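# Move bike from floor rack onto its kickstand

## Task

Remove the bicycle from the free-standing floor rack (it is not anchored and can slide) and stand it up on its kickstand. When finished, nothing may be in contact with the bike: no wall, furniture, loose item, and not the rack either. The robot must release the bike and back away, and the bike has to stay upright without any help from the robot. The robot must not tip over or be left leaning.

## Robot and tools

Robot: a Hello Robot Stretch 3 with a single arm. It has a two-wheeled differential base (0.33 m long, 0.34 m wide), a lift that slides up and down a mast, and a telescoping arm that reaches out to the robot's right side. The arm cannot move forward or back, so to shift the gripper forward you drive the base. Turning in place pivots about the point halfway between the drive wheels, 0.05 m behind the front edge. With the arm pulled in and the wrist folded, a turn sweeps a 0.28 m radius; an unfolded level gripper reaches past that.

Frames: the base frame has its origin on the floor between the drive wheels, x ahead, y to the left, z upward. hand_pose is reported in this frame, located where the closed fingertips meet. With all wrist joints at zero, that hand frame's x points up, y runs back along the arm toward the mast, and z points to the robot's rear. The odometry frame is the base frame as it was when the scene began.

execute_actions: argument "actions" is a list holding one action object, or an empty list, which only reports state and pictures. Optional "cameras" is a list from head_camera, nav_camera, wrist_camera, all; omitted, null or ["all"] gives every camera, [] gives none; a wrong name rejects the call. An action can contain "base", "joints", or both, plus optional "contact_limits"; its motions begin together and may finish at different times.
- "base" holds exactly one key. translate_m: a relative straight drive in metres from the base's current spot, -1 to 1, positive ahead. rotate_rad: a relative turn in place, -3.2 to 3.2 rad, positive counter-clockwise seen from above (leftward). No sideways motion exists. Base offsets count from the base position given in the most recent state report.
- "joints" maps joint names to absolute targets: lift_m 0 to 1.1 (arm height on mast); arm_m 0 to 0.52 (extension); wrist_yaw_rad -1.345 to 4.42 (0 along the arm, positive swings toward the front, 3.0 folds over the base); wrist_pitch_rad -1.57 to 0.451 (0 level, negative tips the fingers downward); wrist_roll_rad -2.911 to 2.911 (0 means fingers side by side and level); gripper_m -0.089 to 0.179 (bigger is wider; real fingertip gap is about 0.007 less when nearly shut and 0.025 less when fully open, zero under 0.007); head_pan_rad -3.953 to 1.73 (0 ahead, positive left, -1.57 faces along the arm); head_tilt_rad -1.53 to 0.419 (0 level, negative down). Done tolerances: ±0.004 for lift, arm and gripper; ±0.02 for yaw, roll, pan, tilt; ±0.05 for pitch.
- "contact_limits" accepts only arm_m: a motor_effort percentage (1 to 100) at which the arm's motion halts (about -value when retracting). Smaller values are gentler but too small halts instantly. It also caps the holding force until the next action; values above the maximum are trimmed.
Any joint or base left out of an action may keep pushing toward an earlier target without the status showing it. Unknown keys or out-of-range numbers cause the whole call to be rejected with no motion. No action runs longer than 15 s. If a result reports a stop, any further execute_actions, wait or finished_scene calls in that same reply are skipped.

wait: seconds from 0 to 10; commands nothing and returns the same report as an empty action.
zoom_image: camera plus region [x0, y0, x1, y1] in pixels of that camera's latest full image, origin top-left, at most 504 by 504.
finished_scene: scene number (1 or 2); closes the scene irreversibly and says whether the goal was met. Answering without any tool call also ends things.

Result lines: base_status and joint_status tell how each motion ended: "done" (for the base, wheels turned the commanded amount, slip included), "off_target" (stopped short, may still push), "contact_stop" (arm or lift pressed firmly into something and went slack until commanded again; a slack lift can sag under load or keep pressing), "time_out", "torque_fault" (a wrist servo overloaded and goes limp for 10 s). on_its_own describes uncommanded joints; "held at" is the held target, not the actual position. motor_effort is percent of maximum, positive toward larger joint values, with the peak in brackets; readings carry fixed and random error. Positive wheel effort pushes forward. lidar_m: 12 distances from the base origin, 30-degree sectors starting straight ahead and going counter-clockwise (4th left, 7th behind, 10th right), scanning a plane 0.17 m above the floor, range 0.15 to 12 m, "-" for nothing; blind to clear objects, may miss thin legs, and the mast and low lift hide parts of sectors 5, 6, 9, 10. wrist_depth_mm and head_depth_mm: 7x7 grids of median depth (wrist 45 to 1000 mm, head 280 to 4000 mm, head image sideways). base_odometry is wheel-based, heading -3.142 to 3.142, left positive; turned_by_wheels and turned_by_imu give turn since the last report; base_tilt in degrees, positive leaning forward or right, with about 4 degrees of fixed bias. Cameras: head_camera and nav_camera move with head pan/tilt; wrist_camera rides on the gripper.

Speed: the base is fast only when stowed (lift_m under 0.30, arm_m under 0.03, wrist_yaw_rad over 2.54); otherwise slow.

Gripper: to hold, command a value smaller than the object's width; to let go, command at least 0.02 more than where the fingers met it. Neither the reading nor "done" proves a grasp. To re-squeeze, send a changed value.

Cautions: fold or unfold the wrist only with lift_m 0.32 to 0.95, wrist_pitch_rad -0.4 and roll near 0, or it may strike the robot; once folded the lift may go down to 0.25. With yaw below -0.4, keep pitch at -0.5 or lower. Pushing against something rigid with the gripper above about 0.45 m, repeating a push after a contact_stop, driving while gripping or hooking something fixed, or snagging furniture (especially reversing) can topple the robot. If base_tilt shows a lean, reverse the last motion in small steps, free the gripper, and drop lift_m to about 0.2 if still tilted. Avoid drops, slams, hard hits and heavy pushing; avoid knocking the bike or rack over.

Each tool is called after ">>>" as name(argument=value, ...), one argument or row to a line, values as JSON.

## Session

>>> execute_actions(
  actions=[
    {"joints":{"head_tilt_rad":-0.4,"lift_m":0.28}},
  ],
)

Scene clock: 2.17 s.
base_odometry: x=+0.000 y=+0.000 heading=+0.000 (m, m, rad; odometry frame)
turned_by_wheels: +0.000 (rad since the last result)
turned_by_imu: +0.000 (rad since the last result)
base_tilt: forward=+1.2 right=+1.1 (deg)
lidar_m: 0.85 0.86 1.13 1.52 1.56 2.07 0.98 1.14 2.35 2.22 1.27 0.89
head_depth_mm: 712 764 823 892 974 1070 1197 / 704 755 813 879 957 1048 1168 / 697 744 801 867 942 1036 1146 / 688 737 791 852 928 1017 1124 / 681 727 780 841 915 999 1102 / 673 718 771 832 900 984 1081 / 665 707 759 818 885 969 1065
base_status: not commanded
joint_positions: lift_m=+0.280 arm_m=-0.002 wrist_yaw_rad=+3.011 wrist_pitch_rad=-0.394 wrist_roll_rad=+0.001 gripper_m=+0.037 head_pan_rad=-0.002 head_tilt_rad=-0.395
joint_status: all done
motor_effort: left_wheel=+0(0) right_wheel=-1(0) lift_m=+18(20) arm_m=-1(1) wrist_yaw_rad=+0(1) wrist_pitch_rad=+4(4) wrist_roll_rad=-1(1) gripper_m=+0(1) head_pan_rad=+0(1) head_tilt_rad=-3(32) (%)
hand_pose: x=+0.0084 y=+0.0825 z=+0.2984 quat_wxyz=(+0.184, +0.701, +0.093, +0.683) (m; base frame)
wrist_depth_mm: - - - - - - 885 / - - - - - - 880 / - - - - - - 884 / 790 810 821 815 819 820 813 / 635 641 679 647 668 654 655 / 529 530 - 534 - 537 541 / 463 - - - 445 455 459
pictures: head_camera (sideways: a quarter turn clockwise sets it upright), nav_camera (sideways: a quarter turn counterclockwise sets it upright), wrist_camera
camera_calibration (this result's frames):
head_camera: T_world_to_cam=[[-0.366969, 0.0490379, -0.92894, 1.23808], [0.0500091, 0.998205, 0.0329387, -0.0437732], [0.928888, -0.034368, -0.368762, 0.428763], [0, 0, 0, 1]] pos_world=[0.0582524, -0.00228239, 1.30965]
nav_camera: T_world_to_cam=[[0.388385, -0.0334612, 0.92089, -1.15912], [0.030211, -0.998341, -0.049017, 0.109447], [0.921002, 0.0468584, -0.38673, 0.449569], [0, 0, 0, 1]] pos_world=[0.0328249, 0.0494133, 1.24665]
wrist_camera: T_world_to_cam=[[0.993842, -0.110484, -0.00846074, 0.00980078], [-0.0622093, -0.493144, -0.867721, 0.339627], [0.0916973, 0.862904, -0.49698, 0.234273], [0, 0, 0, 1]] pos_world=[-0.0100947, -0.0335879, 0.411213]
Images, in order (width x height): head_camera 896x504, nav_camera 672x504, wrist_camera 644x364.

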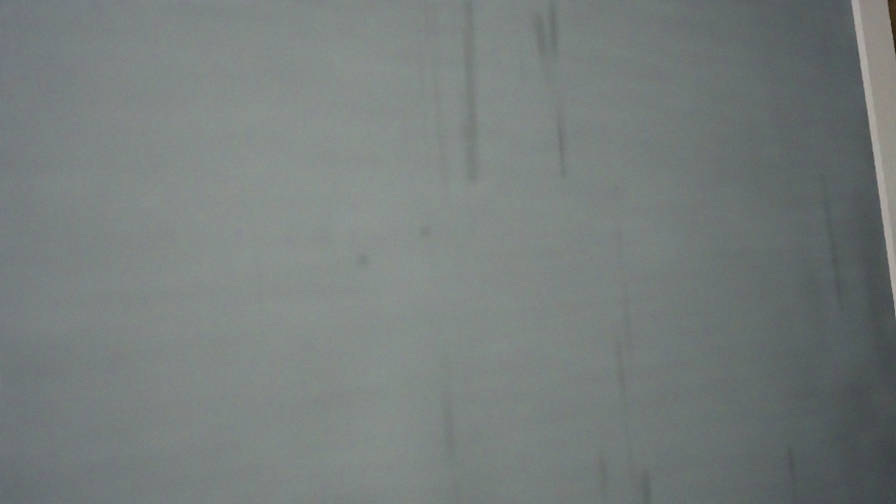

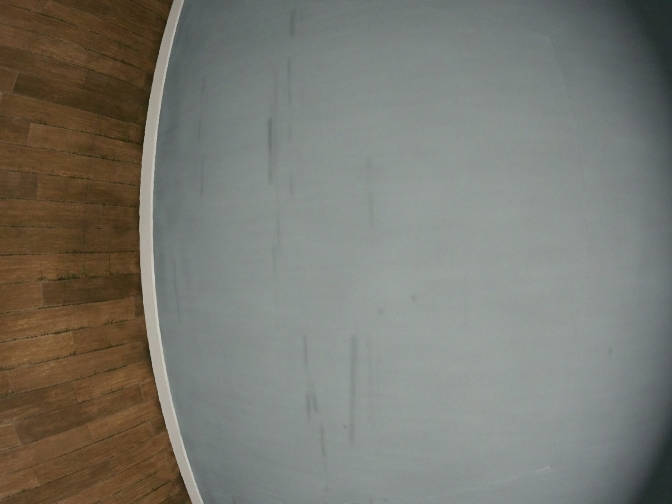

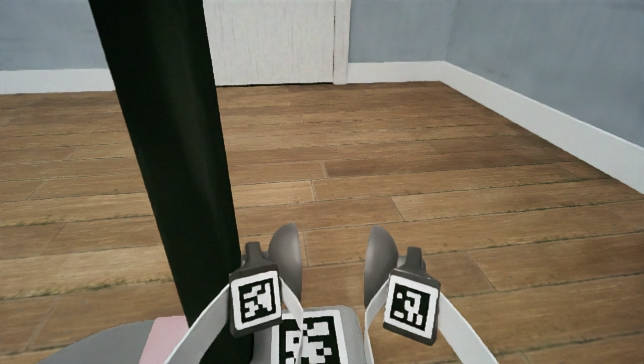

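>>> execute_actions(
  actions=[
    {"base":{"rotate_rad":-3.0},"joints":{"head_tilt_rad":-0.75}},
  ],
  cameras=["head_camera","nav_camera"],
)

Scene clock: 7.70 s.
base_odometry: x=+0.000 y=+0.000 heading=-3.000 (m, m, rad; odometry frame)
turned_by_wheels: -3.000 (rad since the last result)
turned_by_imu: -3.007 (rad since the last result)
base_tilt: forward=+1.2 right=+1.1 (deg)
lidar_m: 0.98 1.62 2.26 2.22 1.12 0.86 0.84 0.90 1.31 1.52 1.64 2.38
head_depth_mm: 3305 3537 2541 1940 1572 1320 1133 / 3293 3585 2540 1956 1574 1319 1138 / 3340 3560 2572 1965 1570 1326 1141 / 3331 3578 2581 1959 1543 1334 1144 / 3354 3538 2573 1503 1540 1325 1141 / 3329 3549 1692 1803 1598 1331 1141 / 3342 3545 2385 1914 1590 1331 1146
base_status: done
joint_positions: lift_m=+0.280 arm_m=-0.002 wrist_yaw_rad=+3.011 wrist_pitch_rad=-0.394 wrist_roll_rad=+0.001 gripper_m=+0.037 head_pan_rad=-0.002 head_tilt_rad=-0.741
joint_status: all done
motor_effort: left_wheel=+2(9) right_wheel=-2(6) lift_m=+19(19) arm_m=-2(1) wrist_yaw_rad=+0(0) wrist_pitch_rad=+4(3) wrist_roll_rad=-1(0) gripper_m=+0(0) head_pan_rad=+0(0) head_tilt_rad=-5(30) (%)
hand_pose: x=+0.0084 y=+0.0825 z=+0.2984 quat_wxyz=(+0.184, +0.701, +0.093, +0.683) (m; base frame)
wrist_depth_mm: - - - - - - - / - - - - - - - / - - - - - - - / 791 798 813 819 815 819 829 / 633 635 670 649 672 658 657 / 528 527 - 535 - 544 543 / 462 - - - 443 460 462
pictures: head_camera (sideways: a quarter turn clockwise sets it upright), nav_camera (sideways: a quarter turn counterclockwise sets it upright)
camera_calibration (this result's frames):
head_camera: T_world_to_cam=[[-0.660671, 0.0495847, -0.749036, 1.00527], [0.0583295, 0.99819, 0.0146298, -0.019977], [0.748406, -0.0340254, -0.662368, 0.811871], [0, 0, 0, 1]] pos_world=[0.0577117, -0.00228108, 1.29104]
nav_camera: T_world_to_cam=[[0.678082, -0.0340004, 0.7342, -0.917463], [0.0116602, -0.998306, -0.0569999, 0.119929], [0.734894, 0.0472115, -0.676537, 0.827759], [0, 0, 0, 1]] pos_world=[0.0124011, 0.0494516, 1.24045]
Images, in order (width x height): head_camera 896x504, nav_camera 672x504.

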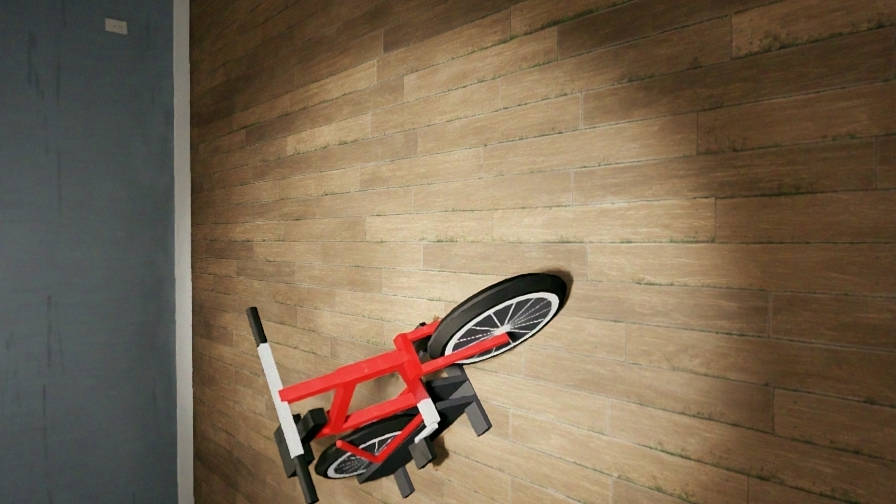

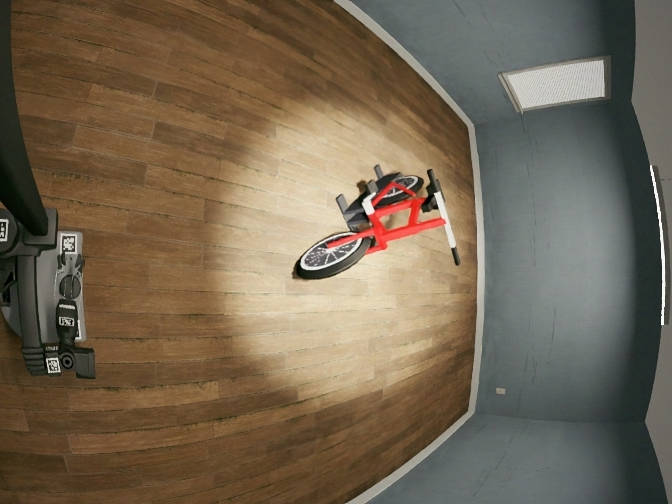

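>>> execute_actions(
  actions=[
    {"base":{"rotate_rad":-0.416}},
  ],
  cameras=[],
)

>>> execute_actions(
  actions=[
    {"base":{"translate_m":1.0}},
  ],
  cameras=[],
)

>>> execute_actions(
  actions=[
    {"base":{"translate_m":0.21}},
  ],
  cameras=[],
)

>>> execute_actions(
  actions=[
    {"base":{"rotate_rad":-2.114},"joints":{"head_pan_rad":-2.3,"head_tilt_rad":-0.8}},
  ],
  cameras=["head_camera"],
)

Scene clock: 20.80 s.
base_odometry: x=+0.000 y=+0.000 heading=+2.867 (m, m, rad; odometry frame)
turned_by_wheels: -0.416 (rad since the last result)
turned_by_imu: -0.417 (rad since the last result)
base_tilt: forward=+1.1 right=+1.1 (deg)
lidar_m: 2.73 0.98 2.70 2.23 1.96 1.03 0.85 0.84 0.94 1.50 1.52 1.71
head_depth_mm: 1977 2107 2248 1933 1569 1317 1135 / 2271 2474 2487 1945 1577 1325 1135 / 2709 2997 2567 1958 1592 1327 1137 / 3368 3515 2568 1955 1585 1330 1140 / 3432 3687 2543 1962 1581 1331 1143 / 3322 3548 2582 1960 1581 1327 1141 / 3197 3435 2580 1957 1474 1339 1142
base_status: done
joint_positions: lift_m=+0.280 arm_m=-0.002 wrist_yaw_rad=+3.011 wrist_pitch_rad=-0.394 wrist_roll_rad=+0.001 gripper_m=+0.037 head_pan_rad=-0.002 head_tilt_rad=-0.741
joint_status: not commanded
motor_effort: left_wheel=+1(8) right_wheel=-2(7) lift_m=+19(19) arm_m=-2(2) wrist_yaw_rad=+0(0) wrist_pitch_rad=+4(4) wrist_roll_rad=+0(0) gripper_m=+0(0) head_pan_rad=+0(0) head_tilt_rad=-4(5) (%)
hand_pose: x=+0.0084 y=+0.0825 z=+0.2984 quat_wxyz=(+0.184, +0.701, +0.093, +0.683) (m; base frame)
wrist_depth_mm: - - - - - - - / - - - - - - - / - - - - - - - / 794 803 819 814 817 820 825 / 633 641 674 650 676 650 648 / 531 526 - 533 - 532 537 / 466 - - - 443 457 458
pictures: none
No camera images: the call's "cameras" was empty. Leave "cameras" out to get every camera's image.

Scene clock: 25.83 s.
base_odometry: x=-0.963 y=+0.271 heading=+2.867 (m, m, rad; odometry frame)
turned_by_wheels: +0.000 (rad since the last result)
turned_by_imu: +0.001 (rad since the last result)
base_tilt: forward=+1.2 right=+1.1 (deg)
lidar_m: 2.15 2.98 1.05 0.42 0.42 2.17 1.80 1.79 1.45 1.21 1.21 1.34
head_depth_mm: 1538 1652 1800 1876 1572 1318 1137 / 1779 1968 2132 1952 1572 1321 1138 / 2118 2377 2466 1949 1573 1320 1141 / 2601 2950 2563 1960 1583 1326 1141 / 2587 2968 2581 1963 1582 1325 1143 / 2513 2825 2587 1964 1586 1330 1145 / 2412 2715 2593 1970 1591 1329 1144
base_status: done
joint_positions: lift_m=+0.280 arm_m=-0.002 wrist_yaw_rad=+3.011 wrist_pitch_rad=-0.394 wrist_roll_rad=+0.001 gripper_m=+0.037 head_pan_rad=-0.002 head_tilt_rad=-0.742
joint_status: not commanded
motor_effort: left_wheel=+2(9) right_wheel=-2(4) lift_m=+19(19) arm_m=-1(1) wrist_yaw_rad=+0(0) wrist_pitch_rad=+4(4) wrist_roll_rad=-1(1) gripper_m=+0(1) head_pan_rad=+1(2) head_tilt_rad=-4(4) (%)
hand_pose: x=+0.0084 y=+0.0825 z=+0.2984 quat_wxyz=(+0.184, +0.701, +0.093, +0.683) (m; base frame)
wrist_depth_mm: - - - 626 - - - / - - 477 618 - - - / - - 490 730 - - - / 794 812 536 748 815 830 826 / 640 637 649 654 676 640 652 / 528 529 - 534 - 538 542 / 465 - - - 443 460 461
pictures: none
No camera images: the call's "cameras" was empty. Leave "cameras" out to get every camera's image.

Scene clock: 28.27 s.
base_odometry: x=-1.165 y=+0.328 heading=+2.868 (m, m, rad; odometry frame)
turned_by_wheels: +0.000 (rad since the last result)
turned_by_imu: +0.000 (rad since the last result)
base_tilt: forward=+1.2 right=+1.2 (deg)
lidar_m: 2.04 2.77 3.09 0.63 0.51 2.41 2.00 1.99 1.36 1.14 1.14 1.27
head_depth_mm: 1444 1557 1691 1800 1565 1318 1136 / 1688 1838 2022 1942 1578 1321 1139 / 2006 2241 2344 1949 1582 1327 1134 / 2458 2747 2563 1950 1584 1320 1139 / 2431 2735 2568 1960 1588 1329 1146 / 2349 2633 2596 1962 1591 1332 1140 / 2257 2515 2601 1973 1590 1329 1145
base_status: done
joint_positions: lift_m=+0.280 arm_m=-0.002 wrist_yaw_rad=+3.011 wrist_pitch_rad=-0.394 wrist_roll_rad=+0.001 gripper_m=+0.037 head_pan_rad=-0.002 head_tilt_rad=-0.742
joint_status: not commanded
motor_effort: left_wheel=+1(8) right_wheel=-2(5) lift_m=+19(18) arm_m=-2(2) wrist_yaw_rad=+0(0) wrist_pitch_rad=+4(4) wrist_roll_rad=-1(0) gripper_m=+0(0) head_pan_rad=+1(1) head_tilt_rad=-3(4) (%)
hand_pose: x=+0.0084 y=+0.0825 z=+0.2984 quat_wxyz=(+0.184, +0.701, +0.093, +0.683) (m; base frame)
wrist_depth_mm: - - - - - - - / - - 915 - - - - / 949 483 - - - - - / 752 525 816 805 812 806 816 / 636 619 675 643 679 652 653 / 533 526 - 538 - 538 540 / 466 - - - 443 458 462
pictures: none
No camera images: the call's "cameras" was empty. Leave "cameras" out to get every camera's image.

Scene clock: 30.80 s.
base_odometry: x=-1.165 y=+0.328 heading=+0.754 (m, m, rad; odometry frame)
turned_by_wheels: -2.114 (rad since the last result)
turned_by_imu: -2.115 (rad since the last result)
base_tilt: forward=+1.2 right=+1.2 (deg)
lidar_m: 1.37 1.15 1.14 1.25 1.98 2.77 3.05 0.65 0.50 2.45 2.00 1.99
head_depth_mm: 2304 2653 2340 1629 1525 1289 1117 / 2287 2653 2341 1229 1463 1295 1119 / 2265 2602 2337 1072 1411 1292 1121 / 2253 2571 2367 1860 1087 1237 1122 / 2227 2538 2348 1854 1525 1095 1121 / 2202 2498 2354 1854 1525 1293 1127 / 2193 2486 2387 1856 1531 1298 1128
base_status: done
joint_positions: lift_m=+0.280 arm_m=-0.002 wrist_yaw_rad=+3.011 wrist_pitch_rad=-0.394 wrist_roll_rad=+0.001 gripper_m=+0.037 head_pan_rad=-2.293 head_tilt_rad=-0.790
joint_status: all done
motor_effort: left_wheel=+2(8) right_wheel=-2(8) lift_m=+19(19) arm_m=-2(2) wrist_yaw_rad=+0(1) wrist_pitch_rad=+4(4) wrist_roll_rad=-1(1) gripper_m=+0(0) head_pan_rad=-3(48) head_tilt_rad=-4(12) (%)
hand_pose: x=+0.0084 y=+0.0824 z=+0.2984 quat_wxyz=(+0.184, +0.701, +0.093, +0.683) (m; base frame)
wrist_depth_mm: - - - - - 994 874 / - - - - - - 909 / - - - - - - 946 / 807 800 811 805 814 815 831 / 632 634 673 640 673 658 654 / 528 535 - 537 - 536 538 / 462 - - - 447 459 459
pictures: head_camera (sideways: a quarter turn clockwise sets it upright)
camera_calibration (this result's frames):
head_camera: T_world_to_cam=[[0.497005, 0.490783, -0.715625, 0.954667], [0.711165, -0.702925, 0.0118345, -0.0203192], [-0.497222, -0.514809, -0.698385, 0.866316], [0, 0, 0, 1]] pos_world=[-0.029272, -0.0368294, 1.28845]
Images, in order (width x height): head_camera 896x504.

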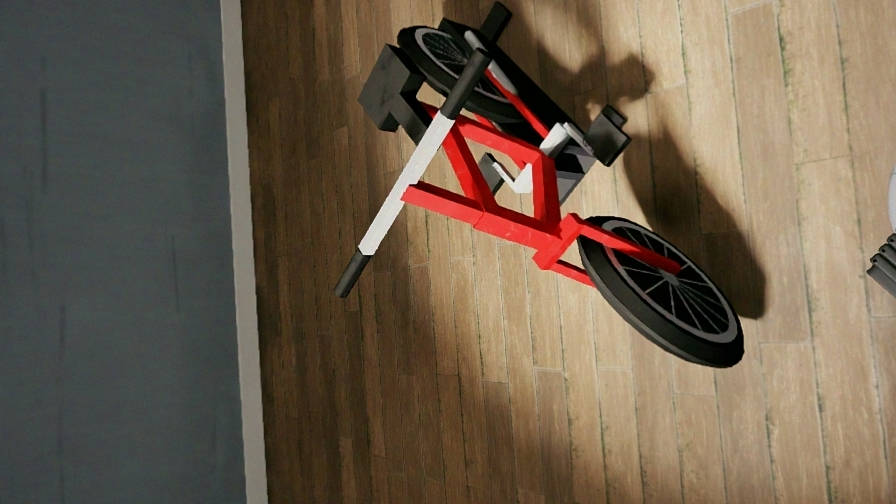

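>>> execute_actions(
  actions=[
    {"base":{"translate_m":-1.0},"joints":{"head_pan_rad":-1.7,"head_tilt_rad":-1.0}},
  ],
  cameras=["head_camera"],
)

Scene clock: 41.10 s.
base_odometry: x=-1.894 y=-0.357 heading=+0.754 (m, m, rad; odometry frame)
turned_by_wheels: +0.000 (rad since the last result)
turned_by_imu: -0.003 (rad since the last result)
base_tilt: forward=+1.2 right=+1.1 (deg)
lidar_m: 2.19 1.79 1.78 1.96 2.01 2.00 2.21 2.00 0.47 0.46 0.65 0.66
head_depth_mm: 1737 2014 1825 1552 1354 1203 1081 / 1829 2068 1808 1558 1354 1204 1113 / 1937 2124 1816 1554 1225 1227 - / 2037 2195 1810 1549 1100 1225 - / 2172 2174 1816 1560 1092 1210 1085 / 2326 2172 1827 1546 945 1185 1081 / 2454 2199 1817 1552 1023 1168 1080
base_status: done
joint_positions: lift_m=+0.280 arm_m=-0.002 wrist_yaw_rad=+3.011 wrist_pitch_rad=-0.394 wrist_roll_rad=+0.001 gripper_m=+0.037 head_pan_rad=-1.707 head_tilt_rad=-0.987
joint_status: all done
motor_effort: left_wheel=+2(5) right_wheel=-2(8) lift_m=+19(19) arm_m=-2(2) wrist_yaw_rad=+1(0) wrist_pitch_rad=+4(4) wrist_roll_rad=-1(0) gripper_m=+0(0) head_pan_rad=+5(41) head_tilt_rad=-7(26) (%)
hand_pose: x=+0.0084 y=+0.0824 z=+0.2984 quat_wxyz=(+0.184, +0.701, +0.093, +0.683) (m; base frame)
wrist_depth_mm: - - - - - - - / - - - - - - - / - - - - - - - / 797 808 821 809 834 840 833 / 641 644 666 651 679 661 653 / 534 526 - 537 - 541 543 / 467 - - - 447 459 460
pictures: head_camera (sideways: a quarter turn clockwise sets it upright)
camera_calibration (this result's frames):
head_camera: T_world_to_cam=[[0.159365, 0.809197, -0.565512, 0.761132], [0.981211, -0.192938, 0.000434594, -0.00712352], [-0.108757, -0.554955, -0.82474, 1.02825], [0, 0, 0, 1]] pos_world=[-0.00247844, -0.0466458, 1.27847]
Images, in order (width x height): head_camera 896x504.

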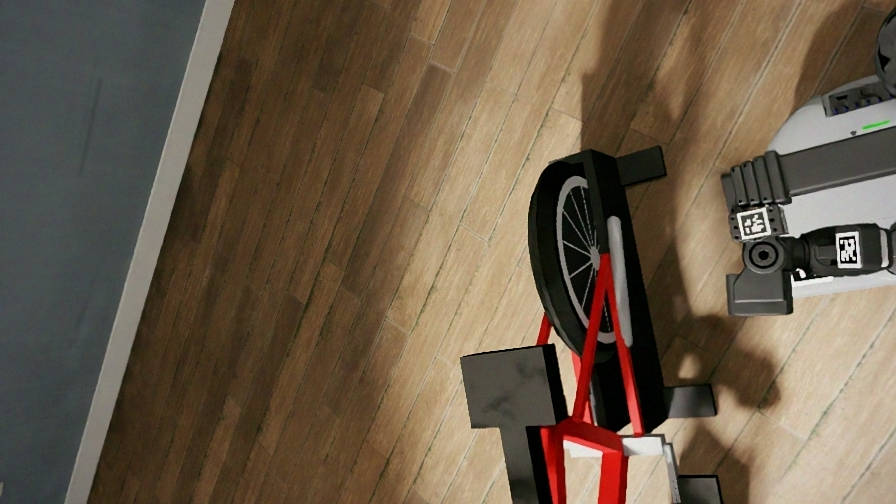

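>>> execute_actions(
  actions=[
    {"base":{"translate_m":-0.08},"joints":{"lift_m":0.38}},
  ],
  cameras=[],
)

>>> execute_actions(
  actions=[
    {"joints":{"wrist_yaw_rad":0,"gripper_m":0.0}},
  ],
  cameras=[],
)

>>> execute_actions(
  actions=[
    {"joints":{"wrist_pitch_rad":-0.8,"arm_m":0.07}},
  ],
  cameras=["wrist_camera","head_camera"],
)

Scene clock: 54.07 s.
base_odometry: x=-1.952 y=-0.412 heading=+0.754 (m, m, rad; odometry frame)
turned_by_wheels: +0.000 (rad since the last result)
turned_by_imu: -0.001 (rad since the last result)
base_tilt: forward=+1.2 right=+1.2 (deg)
lidar_m: 2.26 1.84 1.83 2.01 1.96 1.94 2.14 1.95 0.47 0.46 0.48 0.71
head_depth_mm: 1696 1960 1820 1554 1357 1204 1089 / 1785 2032 1823 1543 1365 1206 1119 / 1889 2096 1819 1549 1359 1224 - / 1997 2163 1826 1552 1144 1231 - / 2121 2163 1811 1557 1078 1214 1084 / 2254 2179 1831 1556 1081 1186 1082 / 2413 2179 1816 1561 896 1170 1086
base_status: done
joint_positions: lift_m=+0.380 arm_m=-0.002 wrist_yaw_rad=+3.011 wrist_pitch_rad=-0.394 wrist_roll_rad=+0.001 gripper_m=+0.037 head_pan_rad=-1.706 head_tilt_rad=-0.987
joint_status: all done
motor_effort: left_wheel=+1(8) right_wheel=-2(8) lift_m=+27(27) arm_m=-2(2) wrist_yaw_rad=+0(0) wrist_pitch_rad=+4(4) wrist_roll_rad=+0(1) gripper_m=+0(0) head_pan_rad=+4(4) head_tilt_rad=-6(7) (%)
hand_pose: x=+0.0084 y=+0.0824 z=+0.3979 quat_wxyz=(+0.184, +0.701, +0.093, +0.683) (m; base frame)
wrist_depth_mm: - - - - - - - / - - - - - - - / - - - - - - - / 984 988 997 - - - - / 789 795 833 791 827 802 814 / 660 656 - 659 - 657 668 / 566 564 - 564 556 565 572
pictures: none
No camera images: the call's "cameras" was empty. Leave "cameras" out to get every camera's image.

Scene clock: 56.60 s.
base_odometry: x=-1.952 y=-0.412 heading=+0.754 (m, m, rad; odometry frame)
turned_by_wheels: +0.000 (rad since the last result)
turned_by_imu: +0.000 (rad since the last result)
base_tilt: forward=+1.1 right=+1.1 (deg)
lidar_m: 2.25 1.84 1.83 2.02 1.95 1.94 2.14 1.94 0.47 0.46 0.47 0.71
head_depth_mm: 1700 1966 1813 1558 1355 1206 1092 / 1785 2032 1813 1556 1359 1206 1115 / 1882 2117 1804 1552 1364 1226 - / 1985 2172 1818 1562 1147 1246 - / 2109 2181 1806 1558 1065 1201 1080 / 2254 2179 1804 1555 1082 1185 1078 / 2413 2183 1818 1558 899 1166 1080
base_status: not commanded
joint_positions: lift_m=+0.380 arm_m=-0.002 wrist_yaw_rad=+0.004 wrist_pitch_rad=-0.394 wrist_roll_rad=+0.001 gripper_m=+0.000 head_pan_rad=-1.706 head_tilt_rad=-0.987
joint_status: all done
motor_effort: left_wheel=+2(2) right_wheel=-2(2) lift_m=+26(26) arm_m=-2(2) wrist_yaw_rad=-3(5) wrist_pitch_rad=+4(4) wrist_roll_rad=-1(0) gripper_m=-2(81) head_pan_rad=+4(4) head_tilt_rad=-6(6) (%)
hand_pose: x=-0.0207 y=-0.3704 z=+0.3979 quat_wxyz=(+0.694, +0.140, -0.693, -0.138) (m; base frame)
wrist_depth_mm: - - - - - - - / - - - - - - - / - - - - - - - / 993 965 966 262 - - - / 420 290 269 258 272 820 817 / 405 302 291 - 288 643 666 / 412 334 322 334 337 549 568
pictures: none
No camera images: the call's "cameras" was empty. Leave "cameras" out to get every camera's image.

Scene clock: 58.33 s.
base_odometry: x=-1.952 y=-0.412 heading=+0.754 (m, m, rad; odometry frame)
turned_by_wheels: +0.000 (rad since the last result)
turned_by_imu: +0.000 (rad since the last result)
base_tilt: forward=+1.1 right=+1.1 (deg)
lidar_m: 2.25 1.84 1.83 2.02 1.95 1.94 2.14 1.95 0.48 0.46 0.47 0.71
head_depth_mm: 1695 1971 1807 1555 1359 1206 1093 / 1792 2034 1818 1557 1366 1205 1114 / 1886 2111 1815 1558 1360 1223 - / 1994 2157 1804 1552 1132 - - / 2104 2190 1820 1547 1072 1204 1078 / 2236 2189 1819 1550 1081 1189 1082 / 2402 2189 1812 1558 894 1168 1079
base_status: not commanded
joint_positions: lift_m=+0.380 arm_m=+0.070 wrist_yaw_rad=+0.003 wrist_pitch_rad=-0.807 wrist_roll_rad=+0.001 gripper_m=+0.000 head_pan_rad=-1.706 head_tilt_rad=-0.987
joint_status: all done
motor_effort: left_wheel=+1(2) right_wheel=-2(2) lift_m=+26(27) arm_m=+4(5) wrist_yaw_rad=-3(4) wrist_pitch_rad=+2(3) wrist_roll_rad=-1(0) gripper_m=-2(2) head_pan_rad=+3(3) head_tilt_rad=-6(7) (%)
hand_pose: x=-0.0211 y=-0.3744 z=+0.3167 quat_wxyz=(+0.650, +0.279, -0.650, -0.277) (m; base frame)
wrist_depth_mm: 815 873 173 170 878 869 883 / 746 191 178 174 182 749 744 / 225 210 207 205 203 218 656 / 381 229 245 249 247 260 577 / 341 296 284 298 316 367 517 / 441 411 401 - 376 454 474 / 425 436 439 428 424 433 435
pictures: head_camera (sideways: a quarter turn clockwise sets it upright), wrist_camera
camera_calibration (this result's frames):
head_camera: T_world_to_cam=[[0.159136, 0.809295, -0.565435, 0.761033], [0.981267, -0.192652, 0.000429174, -0.0071168], [-0.108585, -0.554911, -0.824793, 1.02832], [0, 0, 0, 1]] pos_world=[-0.00246451, -0.0466462, 1.27847]
wrist_camera: T_world_to_cam=[[-0.999721, -0.0175666, -0.0158108, -0.0161563], [-0.00471996, 0.803907, -0.594737, 0.528736], [0.023158, -0.594496, -0.803765, 0.190427], [0, 0, 0, 1]] pos_world=[-0.0180661, -0.31213, 0.467261]
Images, in order (width x height): head_camera 896x504, wrist_camera 644x364.

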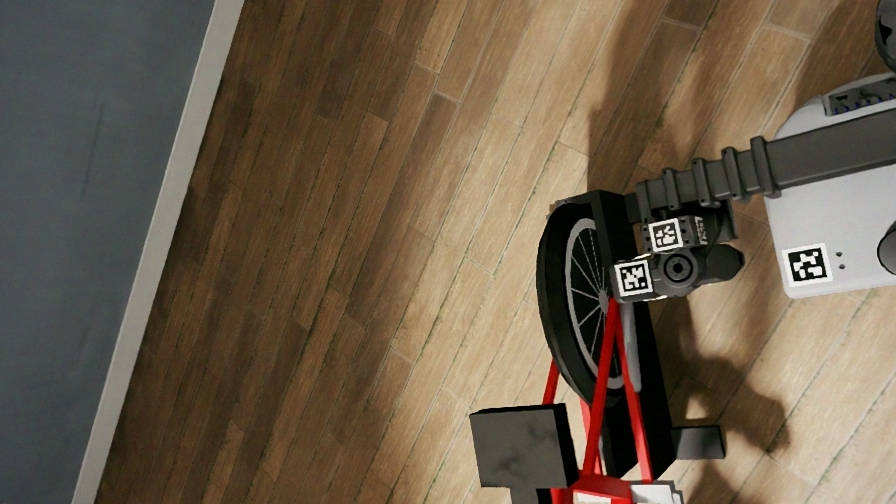

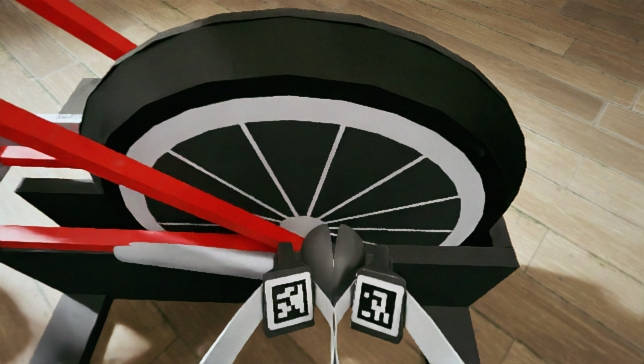

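>>> execute_actions(
  actions=[
    {"base":{"translate_m":0.07},"joints":{"arm_m":0.135,"lift_m":0.31}},
  ],
  cameras=["wrist_camera"],
)

Scene clock: 69.33 s.
base_odometry: x=-1.901 y=-0.364 heading=+0.753 (m, m, rad; odometry frame)
turned_by_wheels: +0.000 (rad since the last result)
turned_by_imu: -0.002 (rad since the last result)
base_tilt: forward=+1.2 right=+1.1 (deg)
lidar_m: 2.20 1.79 1.79 1.96 2.01 1.99 2.20 1.99 0.49 0.47 0.67 0.67
head_depth_mm: 1732 2000 1812 1557 1366 1204 1094 / 1821 2051 1810 1553 1363 1202 1117 / 1922 2122 1810 1550 1272 1227 - / 2031 2194 1805 1558 1092 1179 - / 2143 2178 1813 1554 1081 1206 1086 / 2295 2182 1817 1548 1083 1185 1081 / 2462 2180 1812 1554 1049 1169 1082
base_status: done
joint_positions: lift_m=+0.313 arm_m=+0.134 wrist_yaw_rad=-0.023 wrist_pitch_rad=-0.831 wrist_roll_rad=+0.001 gripper_m=+0.000 head_pan_rad=-1.706 head_tilt_rad=-0.988
joint_status: lift_m contact_stop (moved -0.066 of -0.070); the others done
on_its_own: lift_m is slack since a contact_stop, until your next command for it; wrist_yaw_rad is at rest, and its effort (+23) is outside its rest range (-12 to +12)
motor_effort: left_wheel=-3(4) right_wheel=+9(9) lift_m=+22(23) arm_m=+10(12) wrist_yaw_rad=+23(23) wrist_pitch_rad=+9(10) wrist_roll_rad=-1(1) gripper_m=-5(6) head_pan_rad=+5(3) head_tilt_rad=-6(7) (%)
hand_pose: x=-0.0251 y=-0.4341 z=+0.2466 quat_wxyz=(+0.643, +0.278, -0.650, -0.293) (m; base frame)
wrist_depth_mm: 705 109 101 101 101 101 101 / 150 120 116 117 116 116 116 / 105 129 137 137 137 137 137 / 287 124 155 168 168 168 168 / 309 209 210 183 216 217 218 / 241 205 198 - 245 247 251 / 353 358 359 367 360 347 365
pictures: wrist_camera
camera_calibration (this result's frames):
wrist_camera: T_world_to_cam=[[-0.999834, 0.00850893, -0.0161045, -0.0109274], [0.0162285, 0.817612, -0.575541, 0.536755], [0.00826996, -0.575707, -0.817614, 0.109912], [0, 0, 0, 1]] pos_world=[-0.0205453, -0.375487, 0.398614]
Images, in order (width x height): wrist_camera 644x364.

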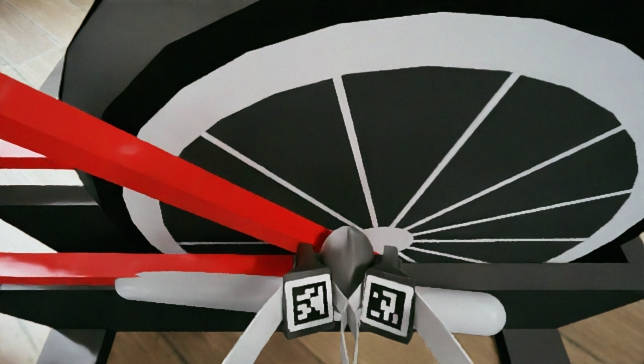

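>>> execute_actions(
  actions=[
    {"joints":{"arm_m":0.11,"lift_m":0.34}},
  ],
  cameras=[],
)

>>> execute_actions(
  actions=[
    {"base":{"translate_m":-0.07}},
  ],
  cameras=[],
)

>>> execute_actions(
  actions=[
    {"joints":{"lift_m":0.22}},
  ],
  cameras=["wrist_camera"],
)

Scene clock: 81.70 s.
base_odometry: x=-1.901 y=-0.364 heading=+0.754 (m, m, rad; odometry frame)
turned_by_wheels: +0.000 (rad since the last result)
turned_by_imu: +0.000 (rad since the last result)
base_tilt: forward=+1.2 right=+1.1 (deg)
lidar_m: 2.20 1.79 1.78 1.96 2.01 1.99 2.20 1.99 0.49 0.47 0.67 0.67
head_depth_mm: 1734 1997 1815 1549 1357 1202 1086 / 1821 2070 1818 1552 1358 1201 1119 / 1922 2132 1822 1551 1267 1218 - / 2034 2192 1808 1548 1103 1172 - / 2170 2173 1820 1550 1068 1205 1085 / 2296 2191 1803 1552 1080 1185 1084 / 2487 2184 1813 1551 1034 1192 1081
base_status: not commanded
joint_positions: lift_m=+0.340 arm_m=+0.110 wrist_yaw_rad=-0.003 wrist_pitch_rad=-0.816 wrist_roll_rad=+0.001 gripper_m=+0.000 head_pan_rad=-1.706 head_tilt_rad=-0.988
joint_status: all done
motor_effort: left_wheel=+0(4) right_wheel=-1(10) lift_m=+26(28) arm_m=-5(9) wrist_yaw_rad=+3(23) wrist_pitch_rad=+4(9) wrist_roll_rad=+0(1) gripper_m=-3(4) head_pan_rad=+4(4) head_tilt_rad=-6(6) (%)
hand_pose: x=-0.0221 y=-0.4132 z=+0.2753 quat_wxyz=(+0.648, +0.279, -0.649, -0.282) (m; base frame)
wrist_depth_mm: 783 737 136 127 123 124 131 / 681 168 145 142 141 141 140 / 294 145 169 167 166 164 164 / 327 224 174 203 202 200 198 / 361 252 245 213 257 255 286 / 315 308 234 - 226 282 281 / 392 390 402 389 391 376 395
pictures: none
No camera images: the call's "cameras" was empty. Leave "cameras" out to get every camera's image.

Scene clock: 83.73 s.
base_odometry: x=-1.952 y=-0.412 heading=+0.754 (m, m, rad; odometry frame)
turned_by_wheels: +0.000 (rad since the last result)
turned_by_imu: +0.000 (rad since the last result)
base_tilt: forward=+1.1 right=+1.1 (deg)
lidar_m: 2.25 1.84 1.83 2.01 1.95 1.94 2.14 1.95 0.49 0.47 0.48 0.72
head_depth_mm: 1696 1964 1799 1558 1355 1206 1093 / 1782 2027 1810 1559 1355 1209 1119 / 1886 2104 1813 1552 1359 1217 - / 2005 2171 1807 1559 1126 1167 - / 2115 2172 1822 1552 1090 1206 1080 / 2250 2185 1809 1551 1085 1187 1082 / 2406 2205 1814 1544 928 1184 1082
base_status: done
joint_positions: lift_m=+0.340 arm_m=+0.110 wrist_yaw_rad=-0.003 wrist_pitch_rad=-0.816 wrist_roll_rad=+0.001 gripper_m=+0.000 head_pan_rad=-1.706 head_tilt_rad=-0.988
joint_status: not commanded
motor_effort: left_wheel=+2(2) right_wheel=-1(5) lift_m=+26(26) arm_m=-5(5) wrist_yaw_rad=+3(3) wrist_pitch_rad=+4(4) wrist_roll_rad=+0(0) gripper_m=-3(2) head_pan_rad=+3(3) head_tilt_rad=-6(7) (%)
hand_pose: x=-0.0221 y=-0.4132 z=+0.2753 quat_wxyz=(+0.648, +0.280, -0.649, -0.282) (m; base frame)
wrist_depth_mm: 137 129 125 126 132 151 790 / 146 145 144 143 142 153 673 / 172 171 170 168 167 172 587 / 182 192 207 205 202 208 524 / 257 244 233 249 258 288 479 / 313 239 233 - 287 287 433 / 386 397 398 391 386 390 397
pictures: none
No camera images: the call's "cameras" was empty. Leave "cameras" out to get every camera's image.

Scene clock: 86.03 s.
base_odometry: x=-1.952 y=-0.412 heading=+0.754 (m, m, rad; odometry frame)
turned_by_wheels: +0.000 (rad since the last result)
turned_by_imu: -0.008 (rad since the last result)
base_tilt: forward=+1.1 right=+1.2 (deg)
lidar_m: 2.26 1.84 1.83 2.01 1.96 1.94 2.13 1.95 0.49 0.47 0.49 0.72
head_depth_mm: 1694 1957 1812 1558 1353 1204 1079 / 1785 2027 1815 1558 1360 1207 1115 / 1871 2125 1814 1554 1363 1227 - / 1979 2171 1821 1546 1168 1167 - / 2097 2179 1808 1548 1099 1205 1081 / 2248 2155 1813 1550 1085 1194 1081 / 2373 2177 1817 1555 982 1188 1085
base_status: not commanded
joint_positions: lift_m=+0.282 arm_m=+0.110 wrist_yaw_rad=+0.002 wrist_pitch_rad=-0.787 wrist_roll_rad=+0.001 gripper_m=+0.000 head_pan_rad=-1.706 head_tilt_rad=-0.989
joint_status: lift_m contact_stop (moved -0.058 of -0.120)
on_its_own: lift_m is slack since a contact_stop, until your next command for it (your +0.220 is given up)
motor_effort: left_wheel=+2(5) right_wheel=-3(11) lift_m=+22(22) arm_m=+6(10) wrist_yaw_rad=-1(7) wrist_pitch_rad=-4(7) wrist_roll_rad=+0(0) gripper_m=-3(4) head_pan_rad=+4(4) head_tilt_rad=-5(6) (%)
hand_pose: x=-0.0213 y=-0.4182 z=+0.2221 quat_wxyz=(+0.653, +0.272, -0.653, -0.271) (m; base frame)
wrist_depth_mm: 127 127 126 126 125 125 141 / 146 145 144 144 144 144 164 / 141 164 169 169 168 167 505 / 206 166 191 203 202 202 466 / 192 191 187 241 237 237 409 / 292 288 287 - 278 277 382 / 342 348 350 343 342 337 349
pictures: wrist_camera
camera_calibration (this result's frames):
wrist_camera: T_world_to_cam=[[-0.99974, -0.0167423, -0.0154708, -0.0183355], [-0.00381034, 0.791851, -0.610702, 0.506212], [0.0224752, -0.610485, -0.791709, 0.0789384], [0, 0, 0, 1]] pos_world=[-0.018176, -0.352961, 0.371357]
Images, in order (width x height): wrist_camera 644x364.

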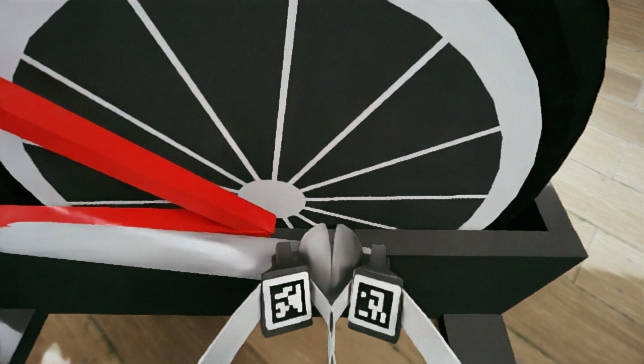

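>>> execute_actions(
  actions=[
    {"joints":{"arm_m":0,"lift_m":0.40}},
  ],
  cameras=[],
)

>>> execute_actions(
  actions=[
    {"base":{"translate_m":0.55},"joints":{"wrist_pitch_rad":0,"wrist_roll_rad":1.75,"gripper_m":0.1,"head_pan_rad":-1.57}},
  ],
  cameras=["wrist_camera","head_camera"],
)

Scene clock: 92.87 s.
base_odometry: x=-1.952 y=-0.412 heading=+0.754 (m, m, rad; odometry frame)
turned_by_wheels: +0.000 (rad since the last result)
turned_by_imu: -0.001 (rad since the last result)
base_tilt: forward=+1.1 right=+1.1 (deg)
lidar_m: 2.26 1.84 1.83 2.00 1.95 1.94 2.13 1.95 0.49 0.47 0.49 0.72
head_depth_mm: 1693 1966 1816 1551 1361 1201 1084 / 1772 2019 1816 1555 1351 1204 1112 / 1886 2099 1818 1558 1360 1247 - / 1991 2155 1809 1553 1167 1243 - / 2103 2175 1806 1546 1096 1201 1082 / 2234 2177 1816 1557 1087 1195 1085 / 2400 2165 1816 1539 983 1184 1084
base_status: not commanded
joint_positions: lift_m=+0.400 arm_m=+0.000 wrist_yaw_rad=+0.002 wrist_pitch_rad=-0.808 wrist_roll_rad=+0.001 gripper_m=+0.000 head_pan_rad=-1.706 head_tilt_rad=-0.989
joint_status: all done
motor_effort: left_wheel=+1(2) right_wheel=-2(3) lift_m=+26(28) arm_m=-5(3) wrist_yaw_rad=-2(2) wrist_pitch_rad=+2(4) wrist_roll_rad=-1(1) gripper_m=-3(2) head_pan_rad=+4(5) head_tilt_rad=-5(5) (%)
hand_pose: x=-0.0213 y=-0.3049 z=+0.3366 quat_wxyz=(+0.650, +0.279, -0.650, -0.278) (m; base frame)
wrist_depth_mm: 891 302 249 245 264 916 892 / 440 274 282 280 284 781 783 / 436 345 321 326 328 684 671 / 397 370 351 367 393 604 599 / 524 468 469 439 458 544 538 / 496 485 498 - 476 489 497 / 459 456 456 447 449 455 456
pictures: none
No camera images: the call's "cameras" was empty. Leave "cameras" out to get every camera's image.

Scene clock: 99.53 s.
base_odometry: x=-1.551 y=-0.035 heading=+0.754 (m, m, rad; odometry frame)
turned_by_wheels: +0.000 (rad since the last result)
turned_by_imu: +0.000 (rad since the last result)
base_tilt: forward=+1.2 right=+1.2 (deg)
lidar_m: 1.80 1.49 1.48 1.63 2.38 2.37 2.60 0.67 0.60 0.46 0.47 2.39
head_depth_mm: 2060 2201 1811 883 1143 1204 1082 / 2214 2172 1804 1555 1207 1206 1113 / 2384 2163 1819 1548 1266 1205 - / 2463 2160 1769 860 1088 1181 - / 2613 2173 1812 1548 1053 1206 1083 / 2655 2183 1805 1551 1098 1205 1084 / 2548 2172 1818 1551 1334 1204 1086
base_status: done
joint_positions: lift_m=+0.400 arm_m=+0.000 wrist_yaw_rad=+0.002 wrist_pitch_rad=-0.025 wrist_roll_rad=+1.750 gripper_m=+0.100 head_pan_rad=-1.577 head_tilt_rad=-0.989
joint_status: all done
motor_effort: left_wheel=+1(6) right_wheel=-2(1) lift_m=+26(26) arm_m=-5(5) wrist_yaw_rad=-2(2) wrist_pitch_rad=+7(7) wrist_roll_rad=+0(2) gripper_m=+1(80) head_pan_rad=+4(18) head_tilt_rad=-6(5) (%)
hand_pose: x=-0.0209 y=-0.4008 z=+0.5077 quat_wxyz=(-0.089, +0.000, -0.996, -0.013) (m; base frame)
wrist_depth_mm: - - - 221 - 825 573 / - - - - - 881 222 / - - - 229 - 932 225 / - - - - - 250 557 / 230 238 259 244 - 233 637 / - - - 236 237 572 242 / - - - - - 258 234
pictures: head_camera (sideways: a quarter turn clockwise sets it upright), wrist_camera
camera_calibration (this result's frames):
head_camera: T_world_to_cam=[[0.053415, 0.82408, -0.56395, 0.759743], [0.99792, -0.0644612, 0.000324015, -0.00708148], [-0.0360858, -0.562794, -0.825809, 1.0292], [0, 0, 0, 1]] pos_world=[0.00362457, -0.047319, 1.27838]
wrist_camera: T_world_to_cam=[[0.17671, 0.00338799, -0.984257, 0.511345], [0.976758, 0.122653, 0.175786, 0.0197884], [0.121318, -0.992444, 0.0183648, -0.246643], [0, 0, 0, 1]] pos_world=[-0.0797661, -0.248938, 0.504346]
Images, in order (width x height): head_camera 896x504, wrist_camera 644x364.

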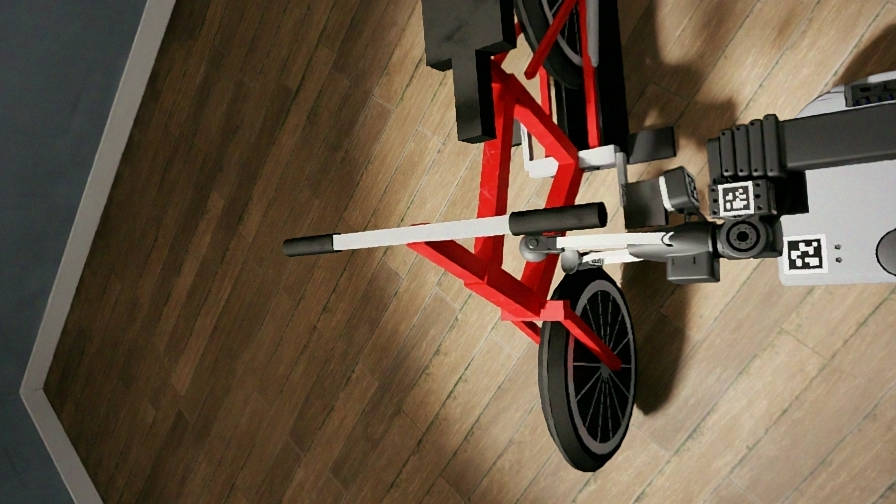

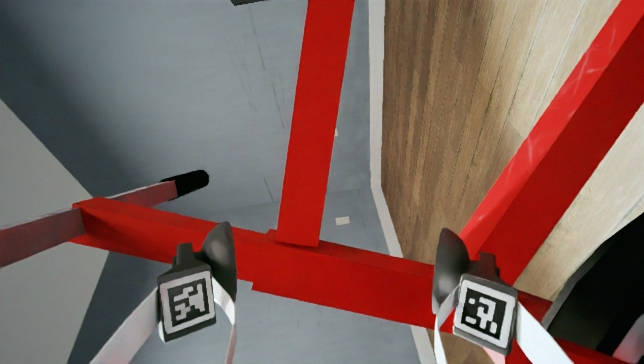

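Too far forward; back 0.14.

>>> execute_actions(
  actions=[
    {"base":{"translate_m":-0.14},"joints":{"wrist_roll_rad":1.82}},
  ],
  cameras=[],
)

>>> execute_actions(
  actions=[
    {"joints":{"arm_m":0.085}},
  ],
  cameras=["wrist_camera"],
)

Scene clock: 105.83 s.
base_odometry: x=-1.653 y=-0.131 heading=+0.754 (m, m, rad; odometry frame)
turned_by_wheels: +0.000 (rad since the last result)
turned_by_imu: -0.001 (rad since the last result)
base_tilt: forward=+1.2 right=+1.2 (deg)
lidar_m: 1.91 1.58 1.57 1.73 2.27 2.26 2.48 0.67 0.52 2.40 0.48 0.65
head_depth_mm: 1987 2136 1805 1553 1119 1207 1084 / 2117 2182 1828 885 1120 1209 1113 / 2271 2170 1807 1549 1175 1226 - / 2447 2170 1813 1548 1313 1167 - / 2564 2190 1759 1519 1286 1202 1083 / 2621 2169 1802 1558 1021 1201 1083 / 2616 2178 1816 1551 1115 1206 1084
base_status: done
joint_positions: lift_m=+0.400 arm_m=+0.000 wrist_yaw_rad=+0.002 wrist_pitch_rad=-0.025 wrist_roll_rad=+1.820 gripper_m=+0.100 head_pan_rad=-1.577 head_tilt_rad=-0.989
joint_status: all done
motor_effort: left_wheel=+1(2) right_wheel=-1(5) lift_m=+26(26) arm_m=-5(5) wrist_yaw_rad=-3(2) wrist_pitch_rad=+7(7) wrist_roll_rad=+0(0) gripper_m=+0(0) head_pan_rad=+4(4) head_tilt_rad=-5(6) (%)
hand_pose: x=-0.0209 y=-0.4008 z=+0.5078 quat_wxyz=(-0.124, -0.001, -0.992, -0.013) (m; base frame)
wrist_depth_mm: - - 219 227 222 223 224 / - - 224 - - 774 235 / - - - 232 - 912 608 / - - - 236 - 972 645 / - - - - - - 259 / - - - - - 950 241 / - - - - - - 243
pictures: none
No camera images: the call's "cameras" was empty. Leave "cameras" out to get every camera's image.

Scene clock: 107.67 s.
base_odometry: x=-1.653 y=-0.131 heading=+0.754 (m, m, rad; odometry frame)
turned_by_wheels: +0.000 (rad since the last result)
turned_by_imu: +0.000 (rad since the last result)
base_tilt: forward=+1.1 right=+1.2 (deg)
lidar_m: 1.91 1.58 1.57 1.72 2.27 2.26 2.48 0.67 0.52 2.41 0.48 0.65
head_depth_mm: 1996 2119 1814 1549 1119 1203 1082 / 2122 2182 1818 881 1121 1216 1117 / 2261 2176 1815 1551 1126 - - / 2435 2167 1811 1556 1330 1169 - / 2547 2189 1769 1527 1287 1201 1082 / 2653 2183 1804 1551 1018 1205 1087 / 2621 2185 1807 1550 1116 1206 1083
base_status: not commanded
joint_positions: lift_m=+0.400 arm_m=+0.085 wrist_yaw_rad=+0.002 wrist_pitch_rad=-0.015 wrist_roll_rad=+1.820 gripper_m=+0.100 head_pan_rad=-1.577 head_tilt_rad=-0.989
joint_status: all done
motor_effort: left_wheel=+2(2) right_wheel=-2(2) lift_m=+26(27) arm_m=+4(1) wrist_yaw_rad=-2(3) wrist_pitch_rad=+4(6) wrist_roll_rad=+0(0) gripper_m=+0(1) head_pan_rad=+5(4) head_tilt_rad=-5(6) (%)
hand_pose: x=-0.0209 y=-0.4855 z=+0.5104 quat_wxyz=(-0.124, +0.000, -0.992, -0.008) (m; base frame)
wrist_depth_mm: - - 138 - 141 732 158 / - - 139 - 143 891 595 / - - 142 - 146 937 625 / - - 144 159 148 999 656 / - - - - 152 - 678 / - - - - 154 986 704 / - - - - 157 - 749
pictures: wrist_camera
camera_calibration (this result's frames):
wrist_camera: T_world_to_cam=[[0.245298, -0.0068535, -0.969424, 0.503117], [0.962245, 0.123389, 0.242609, -0.00435958], [0.117954, -0.992335, 0.0368619, -0.340165], [0, 0, 0, 1]] pos_world=[-0.0790947, -0.333571, 0.50133]
Images, in order (width x height): wrist_camera 644x364.

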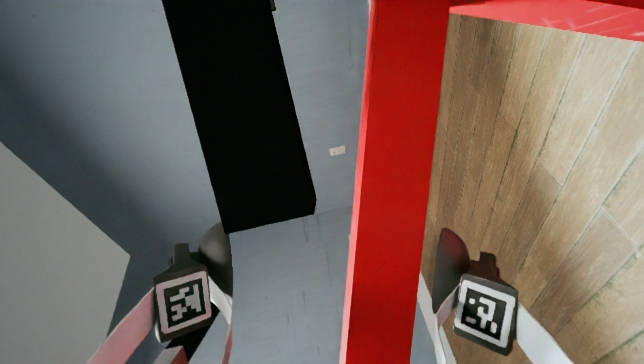

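>>> execute_actions(
  actions=[
    {"joints":{"lift_m":0.38,"arm_m":0.095}},
  ],
  cameras=[],
)

>>> execute_actions(
  actions=[
    {"joints":{"gripper_m":-0.03}},
  ],
  cameras=[],
)

>>> execute_actions(
  actions=[
    {"base":{"translate_m":0.42},"joints":{"head_pan_rad":-2.2}},
  ],
  cameras=["head_camera"],
)

Scene clock: 112.43 s.
base_odometry: x=-1.653 y=-0.131 heading=+0.754 (m, m, rad; odometry frame)
turned_by_wheels: +0.000 (rad since the last result)
turned_by_imu: -0.001 (rad since the last result)
base_tilt: forward=+1.2 right=+1.1 (deg)
lidar_m: 1.91 1.58 1.57 1.73 2.28 2.26 2.48 0.67 0.52 0.50 0.48 0.65
head_depth_mm: 1988 2134 1816 1547 1119 1208 1086 / 2133 2181 1803 880 1119 1204 1117 / 2263 2175 1817 1551 1135 1168 - / 2435 2189 1815 1549 1221 1164 - / 2535 2172 1754 1519 1290 1208 1085 / 2635 2160 1822 1545 1034 1204 1083 / 2623 2183 1807 1552 1116 1207 1084
base_status: not commanded
joint_positions: lift_m=+0.380 arm_m=+0.095 wrist_yaw_rad=+0.009 wrist_pitch_rad=-0.011 wrist_roll_rad=+1.817 gripper_m=+0.100 head_pan_rad=-1.577 head_tilt_rad=-0.989
joint_status: all done
motor_effort: left_wheel=+2(3) right_wheel=-4(6) lift_m=+18(22) arm_m=+4(4) wrist_yaw_rad=-9(17) wrist_pitch_rad=+3(6) wrist_roll_rad=+1(3) gripper_m=+0(5) head_pan_rad=+4(4) head_tilt_rad=-5(6) (%)
hand_pose: x=-0.0189 y=-0.4956 z=+0.4918 quat_wxyz=(-0.122, +0.004, -0.992, -0.006) (m; base frame)
wrist_depth_mm: - 127 151 - - 756 152 / - 129 130 - - 841 576 / - - 131 - - 888 593 / - - 134 139 - 967 625 / - - 136 141 - - 649 / - - - 143 - 936 696 / - - - 146 - - 713
pictures: none
No camera images: the call's "cameras" was empty. Leave "cameras" out to get every camera's image.

Scene clock: 114.23 s.
base_odometry: x=-1.653 y=-0.131 heading=+0.754 (m, m, rad; odometry frame)
turned_by_wheels: +0.000 (rad since the last result)
turned_by_imu: +0.000 (rad since the last result)
base_tilt: forward=+1.2 right=+1.2 (deg)
lidar_m: 1.91 1.58 1.57 1.72 2.28 2.26 2.48 0.67 0.52 0.49 0.48 0.65
head_depth_mm: 1979 2127 1818 1545 1117 1202 1084 / 2136 2181 1813 883 1122 1204 1117 / 2266 2161 1808 1552 1137 1166 - / 2453 2156 1817 1553 1174 1165 - / 2538 2173 1771 1523 1285 1206 1084 / 2622 2186 1804 1545 1044 1205 1083 / 2632 2171 1808 1549 1108 1207 1084
base_status: not commanded
joint_positions: lift_m=+0.380 arm_m=+0.095 wrist_yaw_rad=+0.002 wrist_pitch_rad=-0.029 wrist_roll_rad=+1.834 gripper_m=-0.029 head_pan_rad=-1.577 head_tilt_rad=-0.989
joint_status: all done
motor_effort: left_wheel=+1(2) right_wheel=-3(4) lift_m=+20(19) arm_m=+3(4) wrist_yaw_rad=-3(9) wrist_pitch_rad=+8(9) wrist_roll_rad=-7(7) gripper_m=-23(99) head_pan_rad=+4(4) head_tilt_rad=-5(5) (%)
hand_pose: x=-0.0208 y=-0.4951 z=+0.4871 quat_wxyz=(-0.131, -0.001, -0.991, -0.015) (m; base frame)
wrist_depth_mm: - 122 - 128 - 685 149 / - 124 158 131 - 813 558 / - 127 134 132 - 858 590 / - 129 129 134 - 939 613 / - - 141 137 - 995 640 / - - - 138 - - 682 / - - - 141 - - 721
pictures: none
No camera images: the call's "cameras" was empty. Leave "cameras" out to get every camera's image.

Scene clock: 119.60 s.
base_odometry: x=-1.347 y=+0.157 heading=+0.754 (m, m, rad; odometry frame)
turned_by_wheels: +0.000 (rad since the last result)
turned_by_imu: -0.001 (rad since the last result)
base_tilt: forward=+1.1 right=+1.1 (deg)
lidar_m: 1.59 1.31 1.31 1.43 2.24 2.58 2.84 0.66 0.51 0.50 0.48 0.64
head_depth_mm: 2222 2183 1822 1518 1359 1207 - / 2232 2178 1800 1484 1359 1207 - / 2237 2173 1806 1407 1356 1222 - / 2254 2186 1812 1547 1306 1246 - / 2242 2162 1810 903 1174 1163 1085 / 2220 2187 1804 1524 1008 1148 1082 / 2249 2176 1810 1551 1291 1164 1084
base_status: done
joint_positions: lift_m=+0.380 arm_m=+0.095 wrist_yaw_rad=-0.001 wrist_pitch_rad=-0.033 wrist_roll_rad=+1.836 gripper_m=-0.023 head_pan_rad=-2.193 head_tilt_rad=-0.989
joint_status: all done
on_its_own: gripper_m is held at -0.024, not at your -0.030, by its stall guard, which is not easing now
motor_effort: left_wheel=+1(5) right_wheel=-2(10) lift_m=+20(20) arm_m=+3(3) wrist_yaw_rad=+0(34) wrist_pitch_rad=+9(9) wrist_roll_rad=-7(7) gripper_m=-21(23) head_pan_rad=-3(40) head_tilt_rad=-6(6) (%)
hand_pose: x=-0.0214 y=-0.4950 z=+0.4860 quat_wxyz=(-0.132, -0.003, -0.991, -0.017) (m; base frame)
wrist_depth_mm: - 122 - 128 - 686 148 / - 124 154 130 - 813 550 / - 126 131 132 - 845 579 / - 129 130 134 - 928 605 / - - 136 136 - 971 635 / - - - 138 - - 663 / - - - 141 - - 702
pictures: head_camera (sideways: a quarter turn clockwise sets it upright)
camera_calibration (this result's frames):
head_camera: T_world_to_cam=[[0.519778, 0.64171, -0.56395, 0.756898], [0.777207, -0.629245, 0.000324008, -0.00573512], [-0.354654, -0.438474, -0.825809, 1.03114], [0, 0, 0, 1]] pos_world=[-0.0232629, -0.0371891, 1.27838]
Images, in order (width x height): head_camera 896x504.

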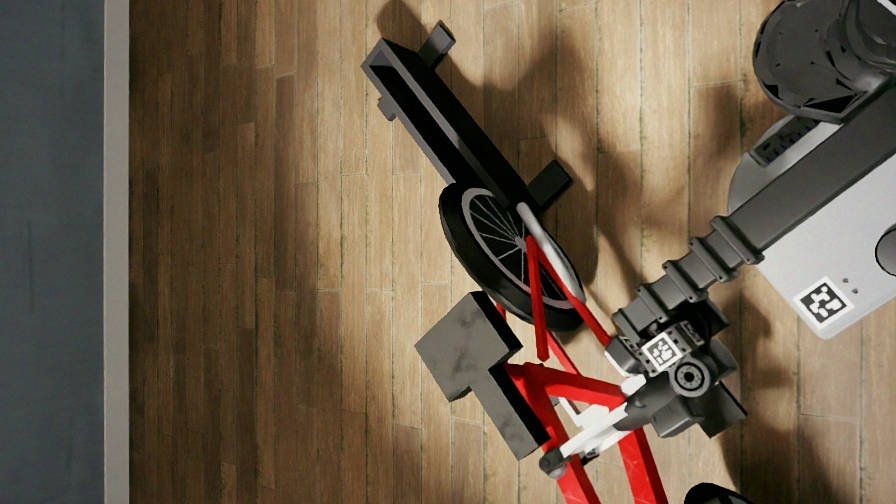

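>>> execute_actions(
  actions=[
    {"joints":{"gripper_m":0.09}},
  ],
  cameras=["head_camera"],
)

Scene clock: 124.00 s.
base_odometry: x=-1.347 y=+0.157 heading=+0.754 (m, m, rad; odometry frame)
turned_by_wheels: +0.000 (rad since the last result)
turned_by_imu: -0.001 (rad since the last result)
base_tilt: forward=+1.1 right=+1.1 (deg)
lidar_m: 1.59 1.32 1.30 1.44 2.23 2.58 2.83 0.66 0.52 0.50 0.48 0.65
head_depth_mm: 2231 2180 1803 1513 1360 1203 - / 2241 2183 1813 1465 1354 1207 - / 2236 2180 1808 1417 1355 1228 - / 2250 2185 1809 1560 1313 1249 - / 2235 2168 1807 1087 1173 1167 1080 / 2242 2176 1815 1519 1042 1149 1083 / 2232 2173 1811 1552 988 1183 1084
base_status: not commanded
joint_positions: lift_m=+0.380 arm_m=+0.095 wrist_yaw_rad=+0.000 wrist_pitch_rad=-0.025 wrist_roll_rad=+1.826 gripper_m=+0.090 head_pan_rad=-2.193 head_tilt_rad=-0.989
joint_status: all done
motor_effort: left_wheel=+1(1) right_wheel=-2(2) lift_m=+20(20) arm_m=+3(3) wrist_yaw_rad=-1(1) wrist_pitch_rad=+7(9) wrist_roll_rad=-3(8) gripper_m=+2(80) head_pan_rad=-2(3) head_tilt_rad=-5(6) (%)
hand_pose: x=-0.0213 y=-0.4953 z=+0.4880 quat_wxyz=(-0.127, -0.002, -0.992, -0.013) (m; base frame)
wrist_depth_mm: - 131 163 - 160 655 149 / - 134 140 - - 824 563 / - - 136 141 - 872 582 / - - 138 143 - 929 621 / - - 140 146 - 987 641 / - - - 148 - 951 671 / - - - 151 - - 710
pictures: head_camera (sideways: a quarter turn clockwise sets it upright)
camera_calibration (this result's frames):
head_camera: T_world_to_cam=[[0.519778, 0.64171, -0.56395, 0.756898], [0.777207, -0.629245, 0.000324015, -0.00573513], [-0.354655, -0.438474, -0.825809, 1.03114], [0, 0, 0, 1]] pos_world=[-0.0232629, -0.0371891, 1.27838]
Images, in order (width x height): head_camera 896x504.

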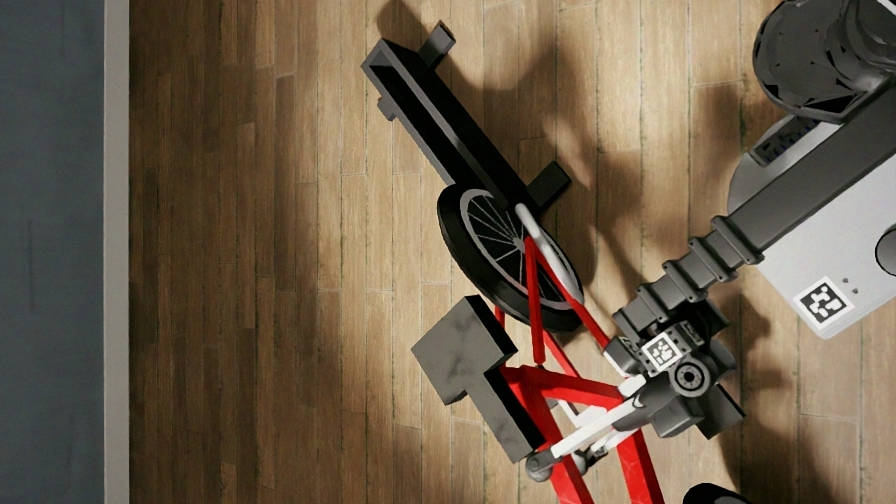

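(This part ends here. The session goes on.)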